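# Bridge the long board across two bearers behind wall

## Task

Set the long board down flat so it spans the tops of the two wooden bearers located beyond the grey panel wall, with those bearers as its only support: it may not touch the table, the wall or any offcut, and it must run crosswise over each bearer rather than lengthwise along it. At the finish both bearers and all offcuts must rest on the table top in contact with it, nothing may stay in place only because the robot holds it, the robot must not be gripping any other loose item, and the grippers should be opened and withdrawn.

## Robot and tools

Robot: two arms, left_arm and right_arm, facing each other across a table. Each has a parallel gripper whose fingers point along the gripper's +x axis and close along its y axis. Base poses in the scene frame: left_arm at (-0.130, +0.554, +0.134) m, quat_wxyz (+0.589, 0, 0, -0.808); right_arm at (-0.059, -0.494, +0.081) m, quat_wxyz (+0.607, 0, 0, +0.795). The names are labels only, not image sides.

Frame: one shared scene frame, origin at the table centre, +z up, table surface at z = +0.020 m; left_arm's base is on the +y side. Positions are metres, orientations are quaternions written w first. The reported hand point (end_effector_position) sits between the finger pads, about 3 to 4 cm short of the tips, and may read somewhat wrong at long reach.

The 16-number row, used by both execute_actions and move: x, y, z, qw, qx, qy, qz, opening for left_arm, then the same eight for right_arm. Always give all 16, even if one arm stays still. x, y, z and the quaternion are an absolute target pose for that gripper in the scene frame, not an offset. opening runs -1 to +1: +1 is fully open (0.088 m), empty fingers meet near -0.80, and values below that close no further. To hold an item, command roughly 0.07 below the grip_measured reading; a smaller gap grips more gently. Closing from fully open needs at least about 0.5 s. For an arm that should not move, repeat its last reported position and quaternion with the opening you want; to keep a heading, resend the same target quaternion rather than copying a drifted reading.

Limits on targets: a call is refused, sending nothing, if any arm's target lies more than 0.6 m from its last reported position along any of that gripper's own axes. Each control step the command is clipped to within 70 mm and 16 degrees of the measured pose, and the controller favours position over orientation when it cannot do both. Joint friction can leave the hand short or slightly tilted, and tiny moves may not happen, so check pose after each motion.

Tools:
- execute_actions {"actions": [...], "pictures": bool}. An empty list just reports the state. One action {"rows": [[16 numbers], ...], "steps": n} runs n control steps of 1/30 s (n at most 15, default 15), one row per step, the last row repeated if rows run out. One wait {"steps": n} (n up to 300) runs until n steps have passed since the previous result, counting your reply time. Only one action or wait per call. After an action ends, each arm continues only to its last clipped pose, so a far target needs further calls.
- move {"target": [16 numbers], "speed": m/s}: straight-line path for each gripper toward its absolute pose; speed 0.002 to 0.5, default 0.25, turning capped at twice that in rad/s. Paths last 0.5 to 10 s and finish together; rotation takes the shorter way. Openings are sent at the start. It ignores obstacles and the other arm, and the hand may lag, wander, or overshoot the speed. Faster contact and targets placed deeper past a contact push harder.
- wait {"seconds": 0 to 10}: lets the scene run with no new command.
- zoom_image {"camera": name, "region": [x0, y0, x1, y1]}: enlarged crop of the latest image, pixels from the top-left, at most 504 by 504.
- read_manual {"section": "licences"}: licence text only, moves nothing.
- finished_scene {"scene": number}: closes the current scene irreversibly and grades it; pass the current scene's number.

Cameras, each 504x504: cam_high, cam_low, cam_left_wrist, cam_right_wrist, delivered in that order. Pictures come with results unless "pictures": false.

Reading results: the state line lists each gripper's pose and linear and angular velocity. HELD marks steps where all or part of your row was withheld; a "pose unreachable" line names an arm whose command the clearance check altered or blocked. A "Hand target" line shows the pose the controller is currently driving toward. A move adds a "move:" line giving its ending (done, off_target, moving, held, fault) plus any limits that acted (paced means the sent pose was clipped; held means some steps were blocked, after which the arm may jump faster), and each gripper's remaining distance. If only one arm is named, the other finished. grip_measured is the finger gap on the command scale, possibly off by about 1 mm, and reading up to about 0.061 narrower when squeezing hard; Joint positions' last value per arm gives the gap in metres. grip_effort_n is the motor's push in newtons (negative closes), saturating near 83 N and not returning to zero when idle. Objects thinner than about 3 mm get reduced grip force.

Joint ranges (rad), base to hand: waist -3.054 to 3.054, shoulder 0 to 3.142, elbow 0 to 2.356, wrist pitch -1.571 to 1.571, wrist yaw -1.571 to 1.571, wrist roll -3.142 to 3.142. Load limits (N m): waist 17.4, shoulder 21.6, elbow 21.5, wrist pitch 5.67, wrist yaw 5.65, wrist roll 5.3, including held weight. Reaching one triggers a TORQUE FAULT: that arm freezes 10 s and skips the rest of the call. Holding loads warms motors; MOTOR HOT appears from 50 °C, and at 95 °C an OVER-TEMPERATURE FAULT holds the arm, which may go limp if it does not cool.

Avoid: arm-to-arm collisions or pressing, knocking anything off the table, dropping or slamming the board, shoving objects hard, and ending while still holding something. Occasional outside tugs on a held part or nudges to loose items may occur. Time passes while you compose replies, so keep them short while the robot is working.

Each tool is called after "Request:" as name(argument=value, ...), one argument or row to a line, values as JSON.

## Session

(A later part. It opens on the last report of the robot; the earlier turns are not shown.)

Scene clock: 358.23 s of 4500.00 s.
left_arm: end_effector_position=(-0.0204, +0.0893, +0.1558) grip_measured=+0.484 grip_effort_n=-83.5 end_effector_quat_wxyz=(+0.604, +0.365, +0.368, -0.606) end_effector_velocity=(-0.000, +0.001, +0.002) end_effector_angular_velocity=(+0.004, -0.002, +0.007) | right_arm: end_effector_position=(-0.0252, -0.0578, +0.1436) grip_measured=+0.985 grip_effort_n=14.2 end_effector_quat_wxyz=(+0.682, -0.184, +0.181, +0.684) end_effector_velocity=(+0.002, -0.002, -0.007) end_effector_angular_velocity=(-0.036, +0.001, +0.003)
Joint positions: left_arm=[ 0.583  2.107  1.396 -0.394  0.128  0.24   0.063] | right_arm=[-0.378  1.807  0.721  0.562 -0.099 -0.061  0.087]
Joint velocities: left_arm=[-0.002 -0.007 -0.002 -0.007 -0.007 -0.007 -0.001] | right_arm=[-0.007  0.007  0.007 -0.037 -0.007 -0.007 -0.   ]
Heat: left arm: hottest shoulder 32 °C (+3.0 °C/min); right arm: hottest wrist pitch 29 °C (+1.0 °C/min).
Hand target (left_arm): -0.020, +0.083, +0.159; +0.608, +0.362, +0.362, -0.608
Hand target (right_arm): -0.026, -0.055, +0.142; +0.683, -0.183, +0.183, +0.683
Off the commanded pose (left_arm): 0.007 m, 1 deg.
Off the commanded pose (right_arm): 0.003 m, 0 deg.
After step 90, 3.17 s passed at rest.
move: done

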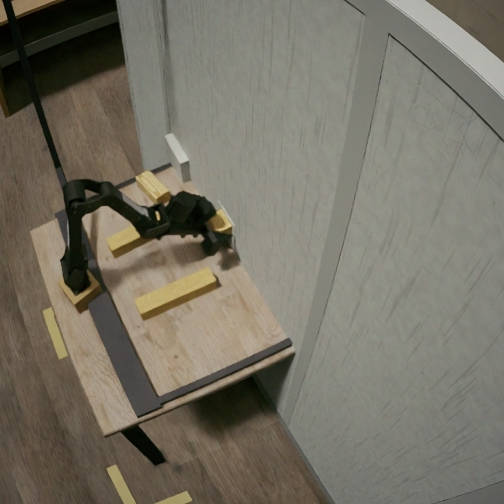

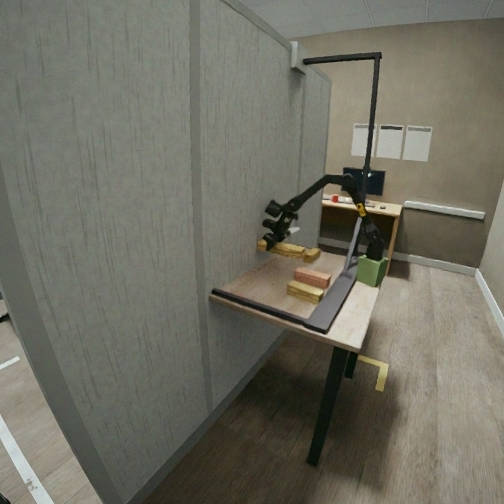

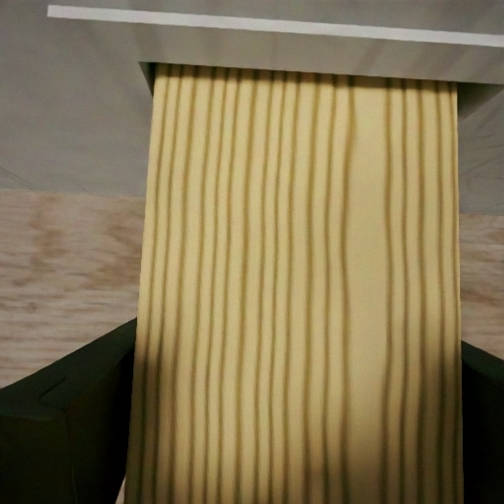

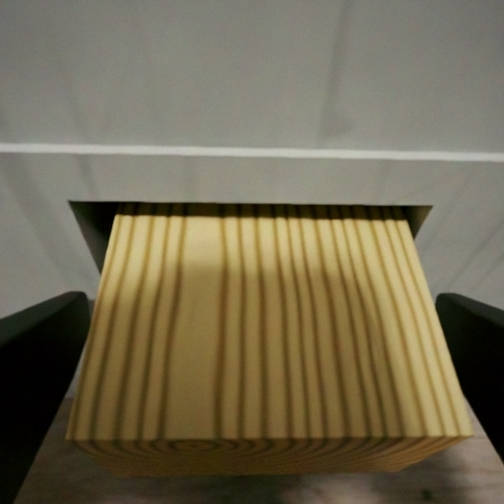

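Request:
move(
  target=[-0.020,0.083,0.159,0.6077,0.3615,0.3615,-0.6077,0.3, -0.024,-0.056,0.142,0.683,-0.183,0.183,0.683,0.3],
  speed=0.05,
)

Request:
move(
  target=[-0.020,0.089,0.156,0.6077,0.3615,0.3615,-0.6077,1, -0.024,-0.056,0.140,0.683,-0.183,0.183,0.683,0.3],
  speed=0.05,
)

Request:
move(
  target=[-0.020,0.135,0.162,0.6077,0.3615,0.3615,-0.6077,1, -0.028,-0.206,0.147,0.683,-0.183,0.183,0.683,0.3],
  speed=0.06,
)

Request:
move(
  target=[-0.022,0.15,0.148,0.683,0.183,0.183,-0.683,1, -0.028,-0.206,0.147,0.683,-0.183,0.183,0.683,0.3],
  speed=0.2,
)

Scene clock: 372.83 s of 4500.00 s.
left_arm: end_effector_position=(-0.0197, +0.0896, +0.1557) grip_measured=+0.484 grip_effort_n=-83.5 end_effector_quat_wxyz=(+0.605, +0.366, +0.368, -0.604) end_effector_velocity=(-0.001, +0.002, -0.003) end_effector_angular_velocity=(+0.014, +0.007, +0.020) | right_arm: end_effector_position=(-0.0254, -0.0576, +0.1437) grip_measured=+0.478 grip_effort_n=-83.5 end_effector_quat_wxyz=(+0.682, -0.184, +0.181, +0.685) end_effector_velocity=(-0.000, -0.002, -0.003) end_effector_angular_velocity=(-0.012, +0.011, +0.000)
Joint positions: left_arm=[ 0.584  2.107  1.396 -0.395  0.124  0.238  0.063] | right_arm=[-0.378  1.807  0.721  0.562 -0.1   -0.061  0.062]
Joint velocities: left_arm=[-0.002  0.002 -0.002 -0.007 -0.007 -0.022  0.   ] | right_arm=[-0.002  0.002 -0.002 -0.007 -0.007  0.007  0.   ]
Heat: left arm: hottest elbow 33 °C (+4.0 °C/min); right arm: hottest wrist pitch 29 °C (+1.0 °C/min).
Hand target (left_arm): -0.020, +0.083, +0.159; +0.608, +0.361, +0.362, -0.608
Hand target (right_arm): -0.024, -0.056, +0.142; +0.683, -0.183, +0.183, +0.683
Off the commanded pose (left_arm): 0.007 m, 1 deg.
Off the commanded pose (right_arm): 0.003 m, 0 deg.
After step 90, 10.90 s passed at rest.
move: done

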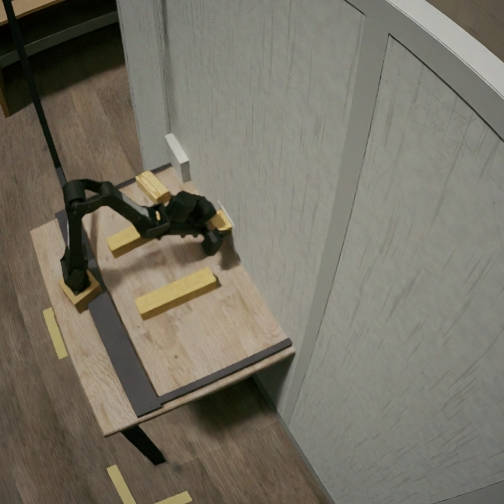

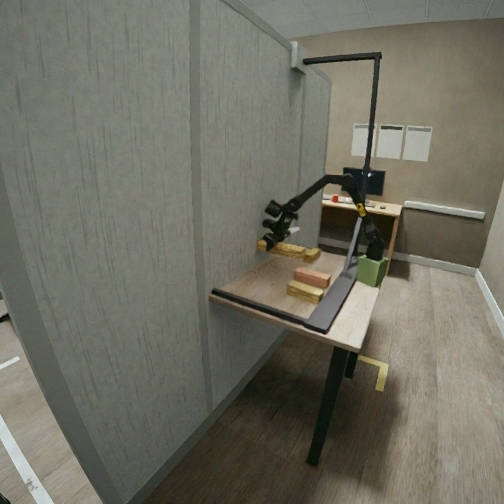

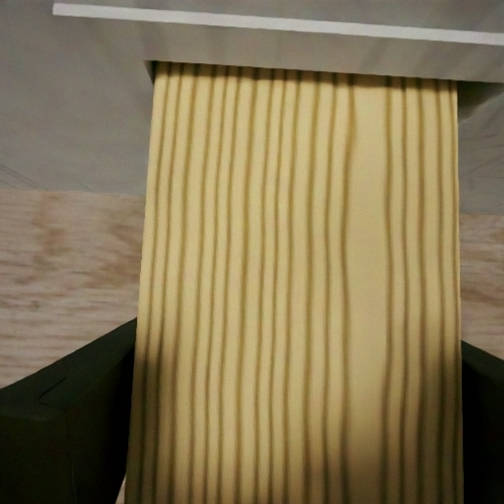

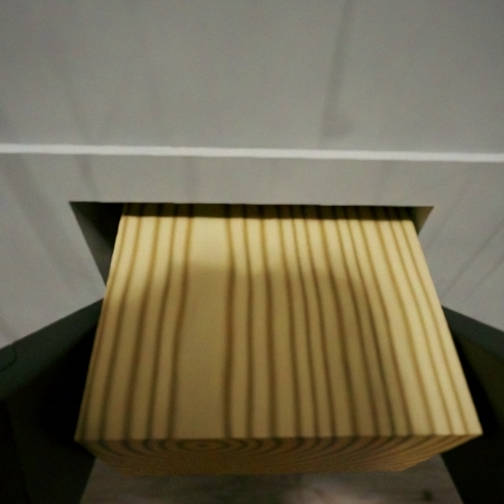

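Scene clock: 373.53 s of 4500.00 s.
left_arm: end_effector_position=(-0.0194, +0.0878, +0.1550) grip_measured=+0.990 grip_effort_n=17.4 end_effector_quat_wxyz=(+0.608, +0.362, +0.362, -0.606) end_effector_velocity=(+0.000, -0.001, +0.001) end_effector_angular_velocity=(-0.005, +0.002, +0.020) | right_arm: end_effector_position=(-0.0253, -0.0569, +0.1441) grip_measured=+0.478 grip_effort_n=-83.5 end_effector_quat_wxyz=(+0.682, -0.182, +0.179, +0.685) end_effector_velocity=(-0.002, +0.000, +0.001) end_effector_angular_velocity=(-0.002, +0.010, +0.005)
Joint positions: left_arm=[ 0.584  2.107  1.386 -0.369  0.125  0.238  0.088] | right_arm=[-0.378  1.81   0.721  0.569 -0.099 -0.062  0.062]
Joint velocities: left_arm=[-0.002 -0.002 -0.002  0.007 -0.007 -0.022  0.   ] | right_arm=[ 0.002 -0.002  0.002 -0.007 -0.007  0.007  0.   ]
Heat: left arm: hottest shoulder 33 °C (+3.0 °C/min); right arm: hottest wrist pitch 29 °C (+1.0 °C/min).
Hand target (left_arm): -0.020, +0.089, +0.156; +0.608, +0.361, +0.361, -0.608
Hand target (right_arm): -0.024, -0.056, +0.140; +0.683, -0.183, +0.183, +0.683
Off the commanded pose (left_arm): 0.002 m, 0 deg.
Off the commanded pose (right_arm): 0.004 m, 1 deg.
move: done

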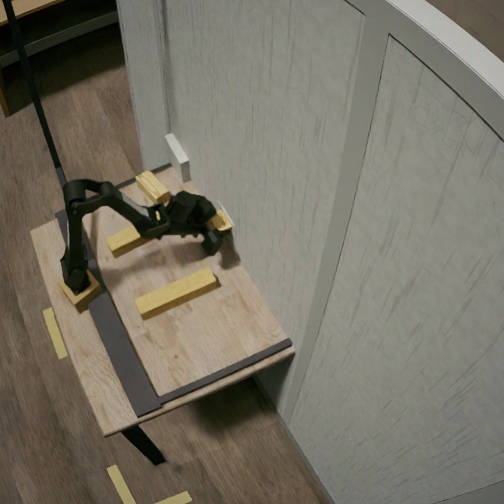

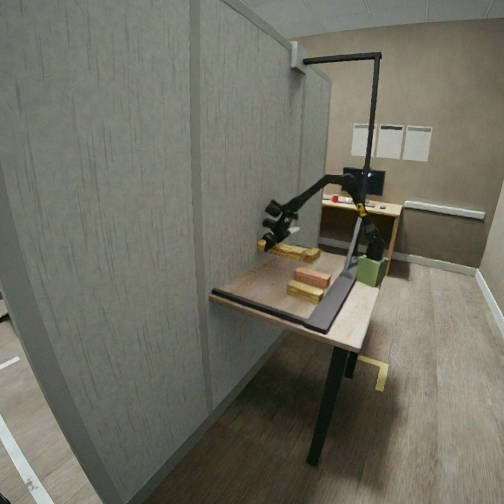

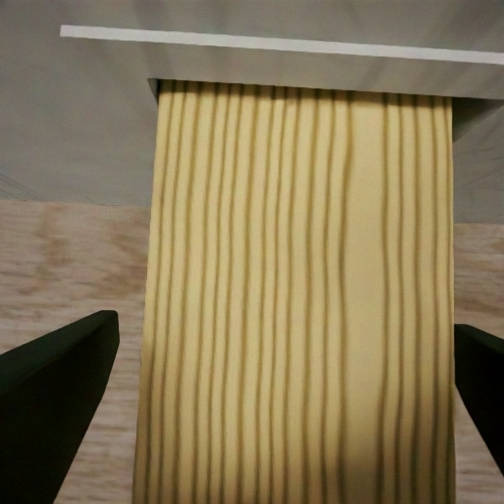

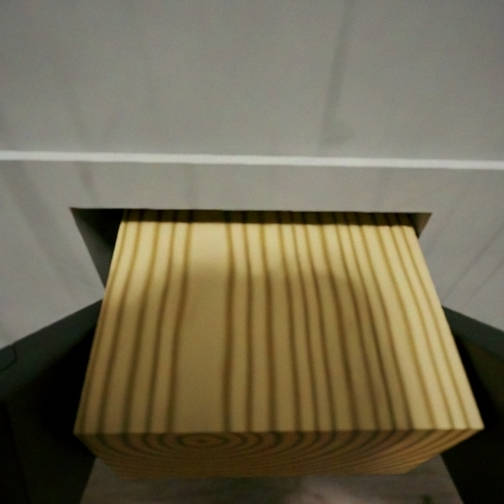

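Scene clock: 376.37 s of 4500.00 s.
left_arm: end_effector_position=(-0.0208, +0.1343, +0.1559) grip_measured=+0.991 grip_effort_n=17.4 end_effector_quat_wxyz=(+0.605, +0.365, +0.367, -0.605) end_effector_velocity=(+0.001, +0.002, -0.001) end_effector_angular_velocity=(+0.009, -0.007, -0.001) | right_arm: end_effector_position=(-0.0269, -0.2053, +0.1439) grip_measured=+0.478 grip_effort_n=-83.5 end_effector_quat_wxyz=(+0.683, -0.186, +0.188, +0.681) end_effector_velocity=(-0.002, -0.004, -0.001) end_effector_angular_velocity=(-0.005, -0.006, +0.023)
Joint positions: left_arm=[ 0.615  1.963  1.174 -0.318  0.141  0.268  0.088] | right_arm=[-0.465  1.191  0.188  0.46  -0.169 -0.098  0.062]
Joint velocities: left_arm=[ 0.002 -0.002 -0.002 -0.007 -0.007  0.007  0.   ] | right_arm=[-0.007 -0.022 -0.007 -0.022 -0.022 -0.022 -0.   ]
Heat: left arm: hottest shoulder 33 °C (+3.0 °C/min); right arm: hottest wrist pitch 29 °C (+1.0 °C/min).
Hand target (left_arm): -0.020, +0.135, +0.162; +0.608, +0.362, +0.361, -0.608
Hand target (right_arm): -0.027, -0.206, +0.146; +0.683, -0.183, +0.183, +0.683
Off the commanded pose (left_arm): 0.006 m, 1 deg.
Off the commanded pose (right_arm): 0.003 m, 1 deg.
move: done

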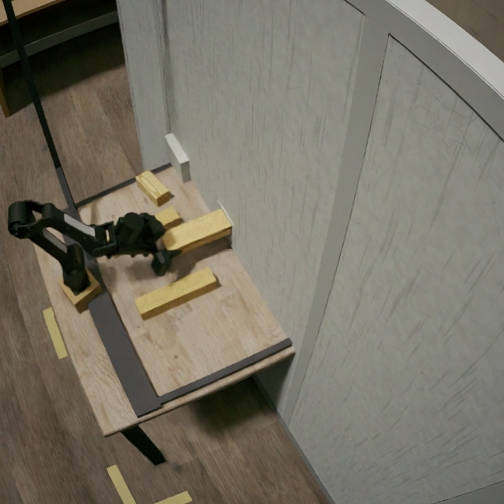

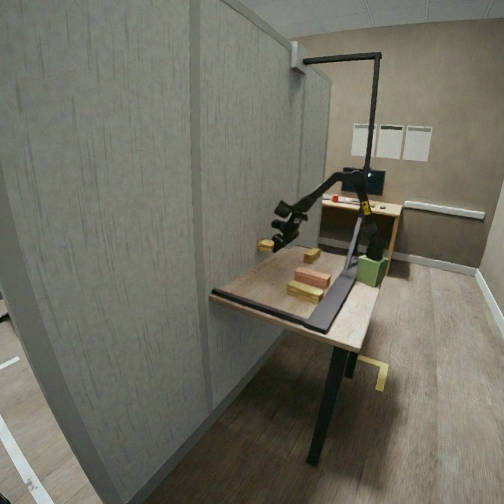

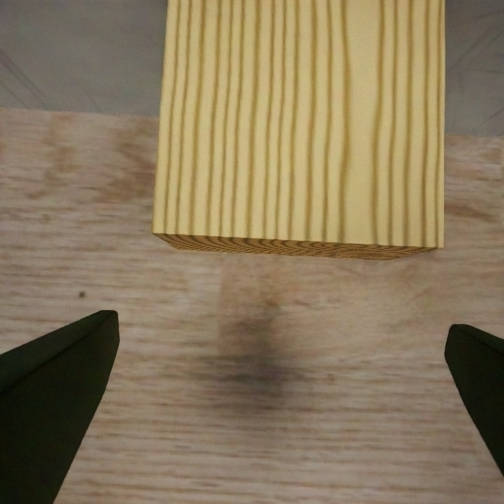

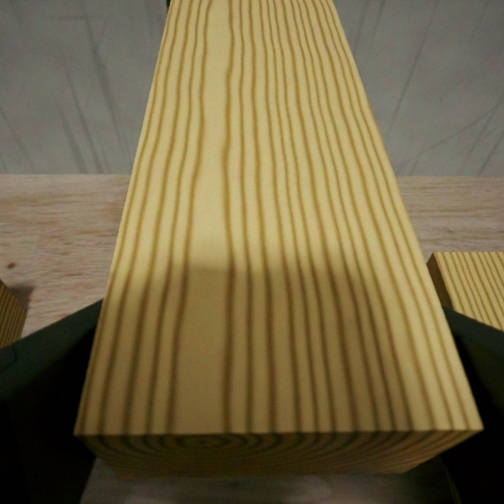

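Scene clock: 378.27 s of 4500.00 s.
left_arm: end_effector_position=(-0.0219, +0.1477, +0.1558) grip_measured=+0.991 grip_effort_n=17.4 end_effector_quat_wxyz=(+0.685, +0.183, +0.173, -0.684) end_effector_velocity=(+0.002, +0.002, -0.002) end_effector_angular_velocity=(+0.006, -0.003, +0.020) | right_arm: end_effector_position=(-0.0270, -0.2059, +0.1443) grip_measured=+0.478 grip_effort_n=-83.5 end_effector_quat_wxyz=(+0.683, -0.186, +0.188, +0.681) end_effector_velocity=(+0.001, -0.002, -0.002) end_effector_angular_velocity=(-0.006, +0.011, -0.005)
Joint positions: left_arm=[0.684 1.935 0.632 0.765 0.318 0.2   0.088] | right_arm=[-0.465  1.184  0.188  0.452 -0.169 -0.098  0.062]
Joint velocities: left_arm=[-0.002  0.002 -0.007  0.007 -0.022 -0.007 -0.   ] | right_arm=[-0.007 -0.002 -0.002 -0.007 -0.007  0.007 -0.   ]
Heat: left arm: hottest shoulder 33 °C (+2.0 °C/min); right arm: hottest wrist pitch 29 °C (+1.0 °C/min).
Hand target (left_arm): -0.022, +0.151, +0.149; +0.683, +0.184, +0.182, -0.683
Hand target (right_arm): -0.028, -0.206, +0.147; +0.683, -0.183, +0.183, +0.683
Off the commanded pose (left_arm): 0.008 m, 1 deg.
Off the commanded pose (right_arm): 0.003 m, 1 deg.
move: done

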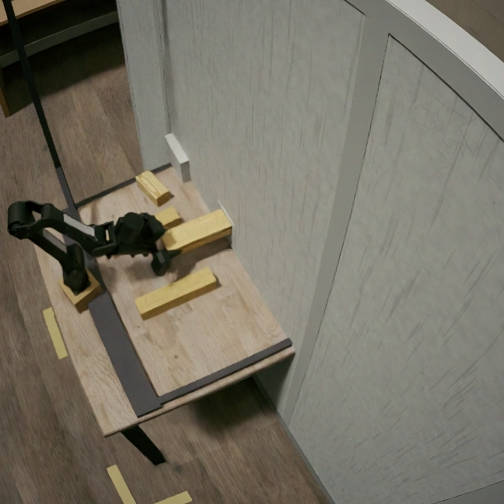

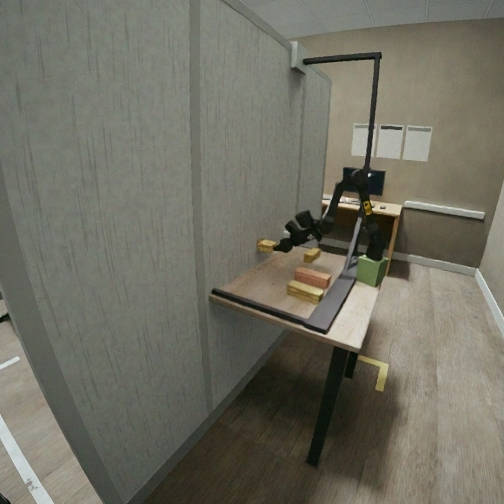

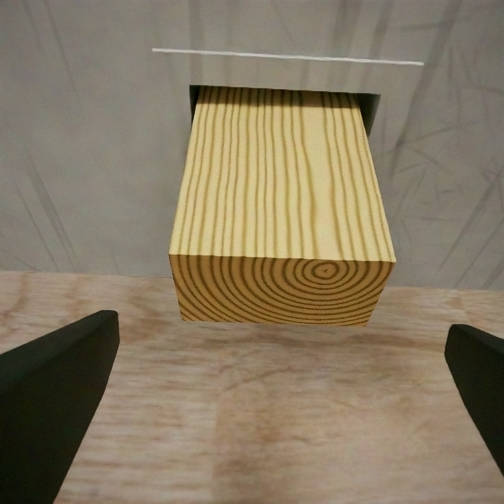

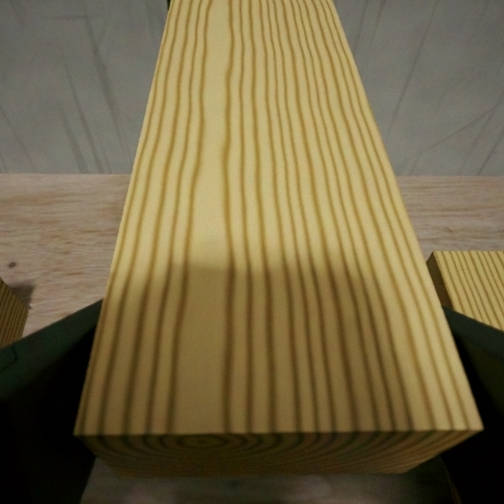

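Request:
move(
  target=[-0.022,0.062,0.137,0.683,0.183,0.183,-0.683,1, -0.028,-0.234,0.141,0.683,-0.183,0.183,0.683,0.3],
  speed=0.06,
)

Request:
zoom_image(
  camera="cam_low",
  region=[240, 200, 320, 270],
)

Scene clock: 385.10 s of 4500.00 s.
left_arm: end_effector_position=(-0.0212, +0.0629, +0.1436) grip_measured=+0.991 grip_effort_n=17.4 end_effector_quat_wxyz=(+0.684, +0.180, +0.178, -0.684) end_effector_velocity=(+0.003, -0.002, -0.001) end_effector_angular_velocity=(+0.006, -0.016, +0.013) | right_arm: end_effector_position=(-0.0276, -0.2329, +0.1404) grip_measured=+0.478 grip_effort_n=-83.5 end_effector_quat_wxyz=(+0.684, -0.184, +0.186, +0.681) end_effector_velocity=(+0.002, -0.001, +0.001) end_effector_angular_velocity=(+0.001, -0.011, -0.005)
Joint positions: left_arm=[0.605 2.17  0.989 0.65  0.253 0.15  0.088] | right_arm=[-0.5    1.008  0.097  0.37  -0.199 -0.116  0.062]
Joint velocities: left_arm=[-0.002  0.007  0.012 -0.007 -0.022  0.007  0.   ] | right_arm=[-0.002 -0.012 -0.002 -0.007  0.007 -0.007 -0.   ]
Heat: left arm: hottest shoulder 32 °C (+1.0 °C/min); right arm: hottest wrist pitch 29 °C (+1.0 °C/min).
Hand target (left_arm): -0.022, +0.062, +0.137; +0.683, +0.183, +0.183, -0.683
Hand target (right_arm): -0.028, -0.234, +0.141; +0.683, -0.183, +0.183, +0.683
Off the commanded pose (left_arm): 0.007 m, 1 deg.
Off the commanded pose (right_arm): 0.001 m, 0 deg.
After step 90, 2.03 s passed at rest.
move: done

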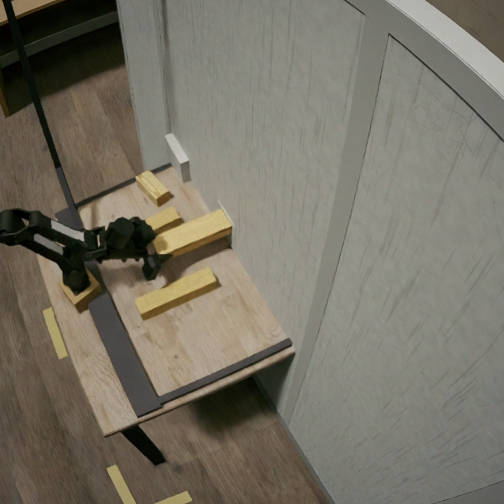

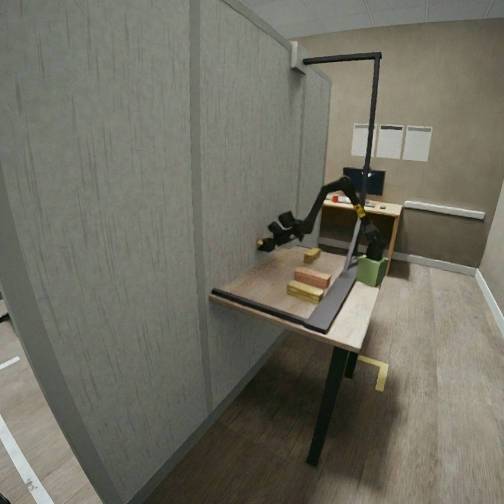

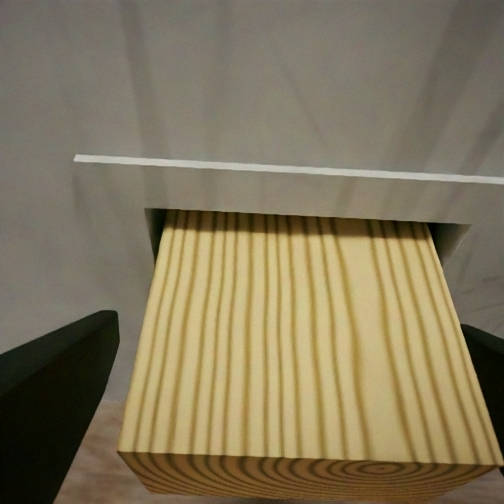

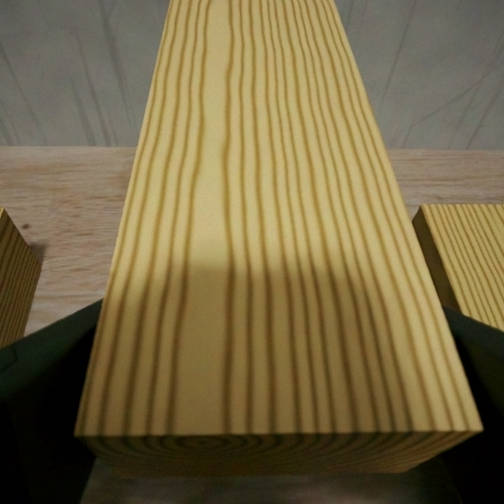

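Region (240, 200, 320, 270) of cam_low's 504x504 image, scaled by 6.300, with more detail than that image has; it fills the top 441 rows of this view, and the rest is white.

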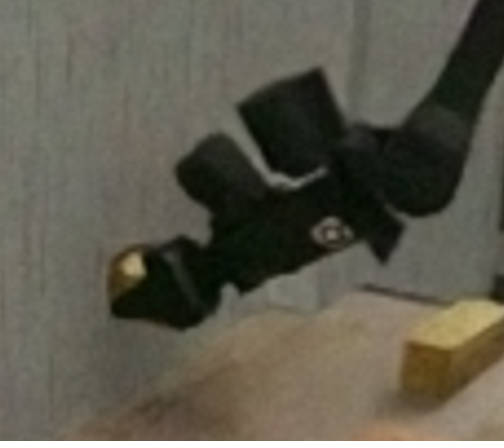

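Request:
move(
  target=[-0.023,0.062,0.137,0.683,0.183,0.183,-0.683,0.3, -0.028,-0.234,0.141,0.683,-0.183,0.183,0.683,0.3],
  speed=0.05,
)

Request:
move(
  target=[-0.023,0.062,0.134,0.683,0.183,0.183,-0.683,0.3, -0.028,-0.234,0.141,0.683,-0.183,0.183,0.683,1],
  speed=0.05,
)

Request:
move(
  target=[-0.023,0.062,0.134,0.683,0.183,0.183,-0.683,0.3, -0.027,-0.22,0.165,0.606,-0.364,0.364,0.606,1],
  speed=0.2,
)

Request:
move(
  target=[-0.023,0.062,0.134,0.683,0.183,0.183,-0.683,0.3, -0.026,-0.082,0.143,0.606,-0.364,0.364,0.606,1],
  speed=0.12,
)

Request:
zoom_image(
  camera="cam_high",
  region=[110, 150, 270, 300],
)

Scene clock: 393.57 s of 4500.00 s.
left_arm: end_effector_position=(-0.0215, +0.0626, +0.1436) grip_measured=+0.482 grip_effort_n=-83.5 end_effector_quat_wxyz=(+0.684, +0.181, +0.178, -0.684) end_effector_velocity=(+0.002, +0.002, -0.001) end_effector_angular_velocity=(+0.008, +0.005, +0.012) | right_arm: end_effector_position=(-0.0273, -0.2333, +0.1402) grip_measured=+0.478 grip_effort_n=-83.5 end_effector_quat_wxyz=(+0.684, -0.184, +0.186, +0.681) end_effector_velocity=(+0.001, -0.001, -0.002) end_effector_angular_velocity=(-0.008, -0.008, -0.005)
Joint positions: left_arm=[0.604 2.17  0.99  0.649 0.252 0.15  0.063] | right_arm=[-0.501  1.005  0.096  0.367 -0.198 -0.116  0.062]
Joint velocities: left_arm=[ 0.002 -0.002 -0.002 -0.007 -0.007 -0.007 -0.   ] | right_arm=[-0.002 -0.002 -0.002 -0.007  0.007 -0.007 -0.   ]
Heat: left arm: hottest shoulder 32 °C (+1.0 °C/min); right arm: hottest wrist pitch 29 °C (+0.0 °C/min).
Hand target (left_arm): -0.023, +0.062, +0.137; +0.683, +0.183, +0.183, -0.683
Hand target (right_arm): -0.028, -0.234, +0.141; +0.683, -0.183, +0.183, +0.683
Off the commanded pose (left_arm): 0.007 m, 1 deg.
Off the commanded pose (right_arm): 0.001 m, 1 deg.
After step 90, 4.77 s passed at rest.
move: done

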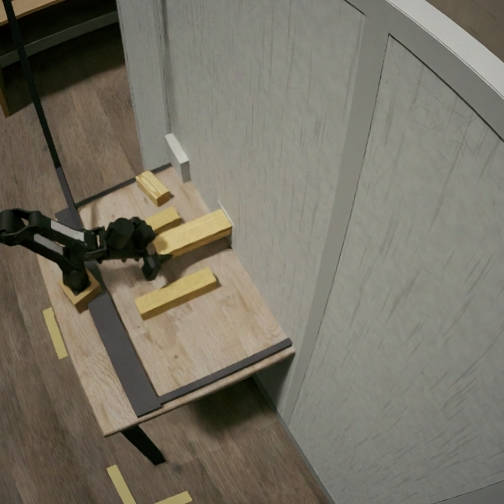

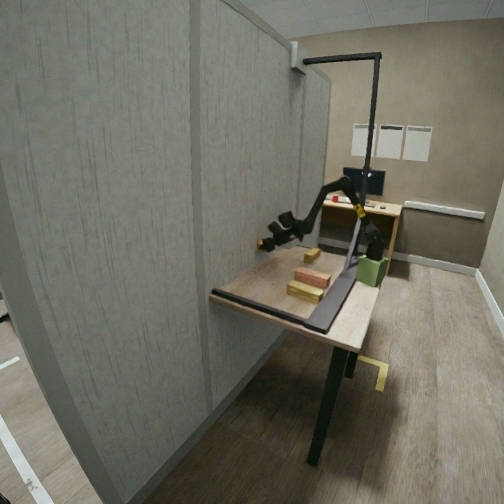

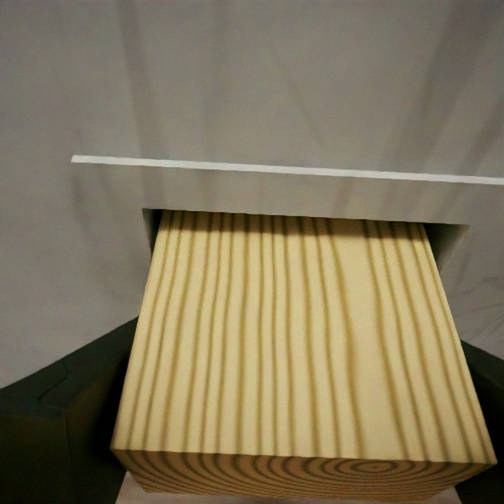

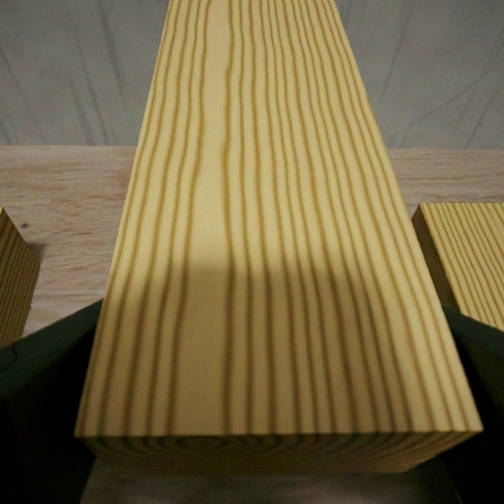

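Scene clock: 394.27 s of 4500.00 s.
left_arm: end_effector_position=(-0.0215, +0.0619, +0.1433) grip_measured=+0.482 grip_effort_n=-83.5 end_effector_quat_wxyz=(+0.685, +0.180, +0.175, -0.684) end_effector_velocity=(-0.001, +0.002, -0.003) end_effector_angular_velocity=(+0.013, +0.006, +0.007) | right_arm: end_effector_position=(-0.0274, -0.2332, +0.1407) grip_measured=+0.985 grip_effort_n=14.2 end_effector_quat_wxyz=(+0.684, -0.184, +0.185, +0.681) end_effector_velocity=(-0.001, -0.001, -0.002) end_effector_angular_velocity=(-0.006, -0.014, +0.015)
Joint positions: left_arm=[0.602 2.174 0.99  0.659 0.25  0.151 0.063] | right_arm=[-0.501  1.003  0.096  0.367 -0.199 -0.116  0.087]
Joint velocities: left_arm=[-0.002  0.002 -0.002 -0.007 -0.007 -0.007 -0.   ] | right_arm=[-0.002 -0.002 -0.002 -0.007 -0.007 -0.022  0.   ]
Heat: left arm: hottest shoulder 32 °C (+1.0 °C/min); right arm: hottest wrist pitch 29 °C (+0.0 °C/min).
Hand target (left_arm): -0.023, +0.062, +0.134; +0.683, +0.183, +0.183, -0.683
Hand target (right_arm): -0.028, -0.234, +0.141; +0.683, -0.183, +0.183, +0.683
Off the commanded pose (left_arm): 0.009 m, 1 deg.
Off the commanded pose (right_arm): 0.001 m, 0 deg.
move: off_target (left_arm)

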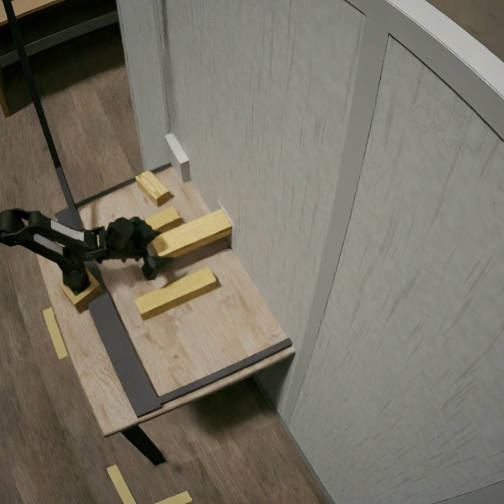

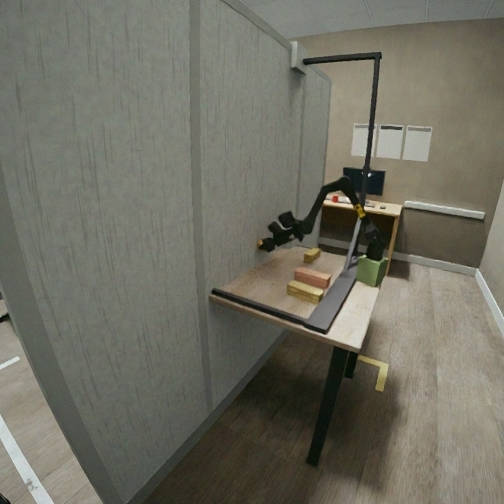

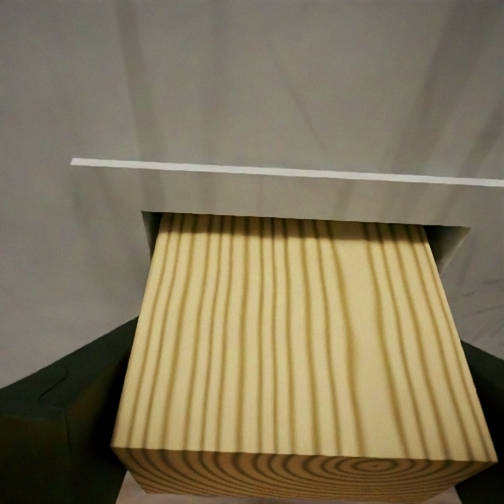

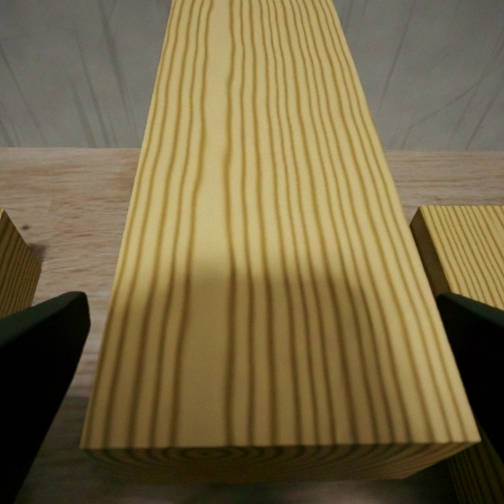

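Scene clock: 396.07 s of 4500.00 s.
left_arm: end_effector_position=(-0.0215, +0.0620, +0.1431) grip_measured=+0.482 grip_effort_n=-83.5 end_effector_quat_wxyz=(+0.685, +0.180, +0.175, -0.684) end_effector_velocity=(+0.002, +0.002, -0.004) end_effector_angular_velocity=(+0.015, -0.013, +0.013) | right_arm: end_effector_position=(-0.0274, -0.2224, +0.1628) grip_measured=+0.985 grip_effort_n=14.2 end_effector_quat_wxyz=(+0.608, -0.360, +0.368, +0.604) end_effector_velocity=(-0.000, +0.001, +0.001) end_effector_angular_velocity=(-0.001, +0.010, -0.006)
Joint positions: left_arm=[0.602 2.175 0.99  0.659 0.249 0.151 0.063] | right_arm=[-0.425  1.232  0.677 -0.534 -0.076 -0.128  0.087]
Joint velocities: left_arm=[-0.002  0.002 -0.002 -0.007 -0.022  0.007 -0.   ] | right_arm=[-0.002  0.002  0.007 -0.007 -0.007  0.007 -0.   ]
Heat: left arm: hottest shoulder 32 °C (+1.0 °C/min); right arm: hottest wrist pitch 29 °C (+0.0 °C/min).
Hand target (left_arm): -0.023, +0.062, +0.134; +0.683, +0.183, +0.183, -0.683
Hand target (right_arm): -0.027, -0.220, +0.165; +0.608, -0.363, +0.365, +0.605
Off the commanded pose (left_arm): 0.009 m, 1 deg.
Off the commanded pose (right_arm): 0.003 m, 1 deg.
move: off_target (left_arm)

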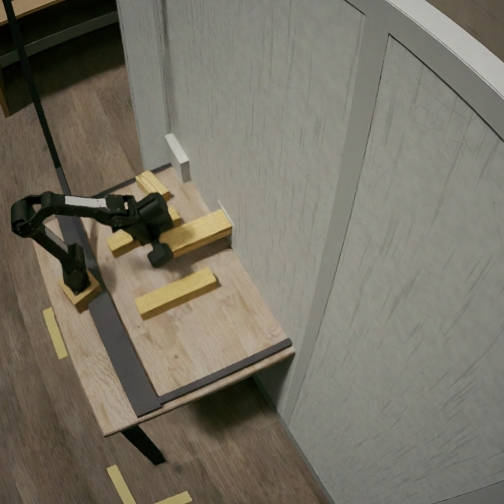

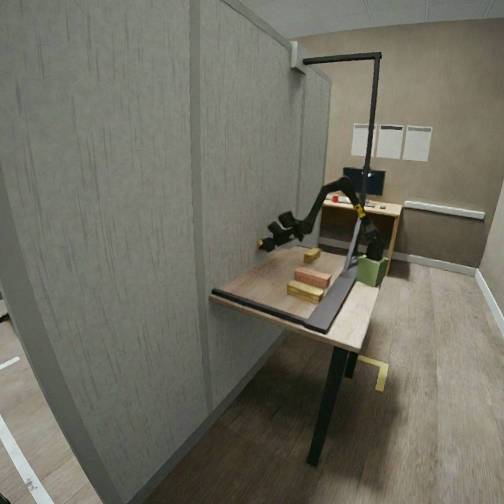

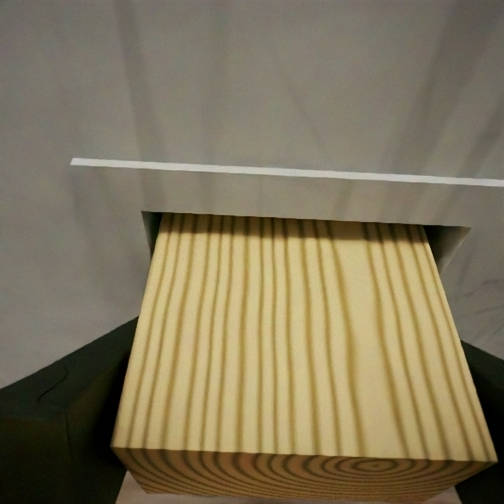

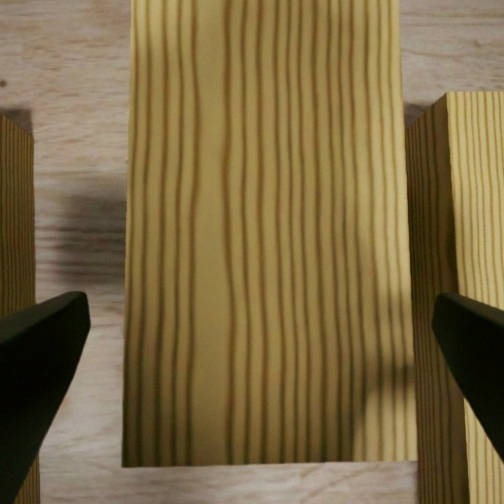

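Scene clock: 397.67 s of 4500.00 s.
left_arm: end_effector_position=(-0.0215, +0.0619, +0.1432) grip_measured=+0.482 grip_effort_n=-83.5 end_effector_quat_wxyz=(+0.685, +0.180, +0.175, -0.684) end_effector_velocity=(-0.003, +0.001, -0.005) end_effector_angular_velocity=(+0.022, +0.022, +0.010) | right_arm: end_effector_position=(-0.0270, -0.0849, +0.1447) grip_measured=+0.985 grip_effort_n=14.7 end_effector_quat_wxyz=(+0.604, -0.364, +0.363, +0.608) end_effector_velocity=(+0.002, -0.001, -0.001) end_effector_angular_velocity=(-0.007, +0.018, -0.023)
Joint positions: left_arm=[0.602 2.175 0.99  0.659 0.249 0.151 0.063] | right_arm=[-0.363  1.794  1.125 -0.413 -0.05  -0.089  0.087]
Joint velocities: left_arm=[-0.007  0.002  0.002 -0.022 -0.007 -0.022  0.   ] | right_arm=[-0.007  0.002  0.002 -0.007 -0.007  0.022 -0.   ]
Heat: left arm: hottest shoulder 32 °C (+1.0 °C/min); right arm: hottest wrist pitch 29 °C (+0.0 °C/min).
Hand target (left_arm): -0.023, +0.062, +0.134; +0.683, +0.183, +0.183, -0.683
Hand target (right_arm): -0.027, -0.082, +0.143; +0.606, -0.364, +0.364, +0.606
Off the commanded pose (left_arm): 0.009 m, 1 deg.
Off the commanded pose (right_arm): 0.004 m, 0 deg.
move: off_target (left_arm)

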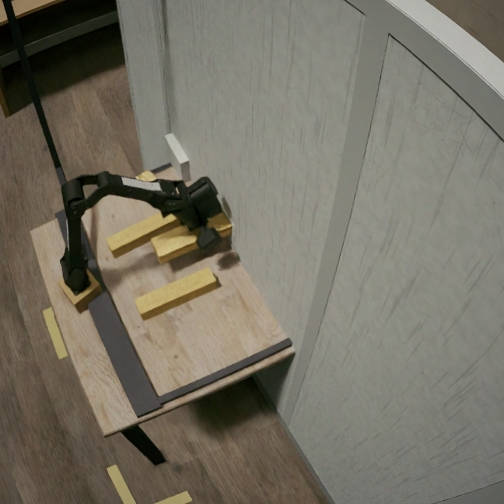

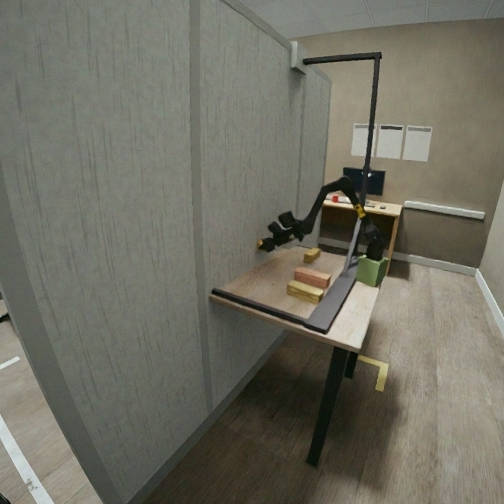

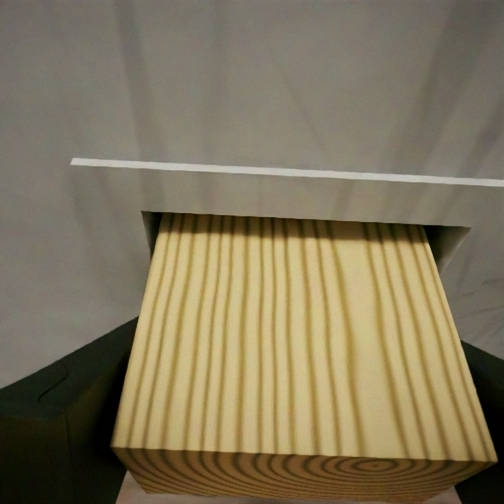

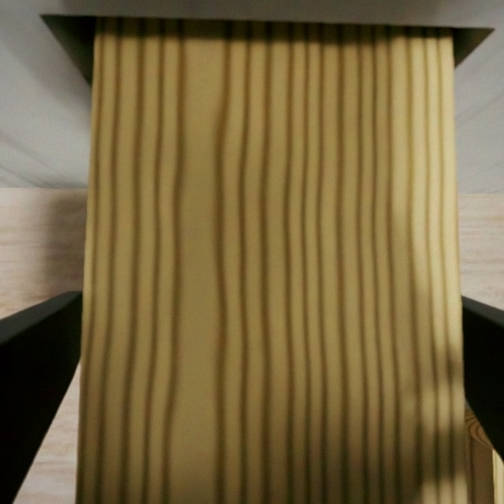

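Region (110, 150, 270, 300) of cam_high's 504x504 image, scaled by 3.150, with more detail than that image has; it fills the top 472 rows of this view, and the rest is white.

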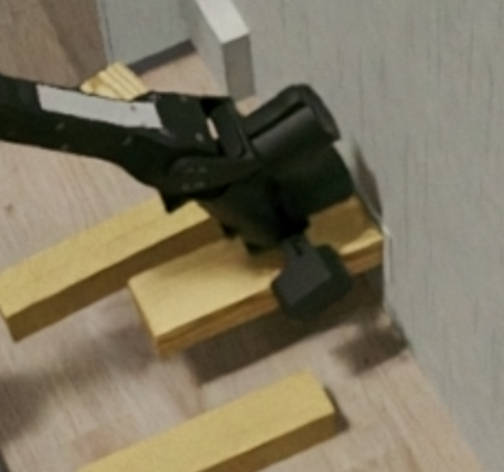

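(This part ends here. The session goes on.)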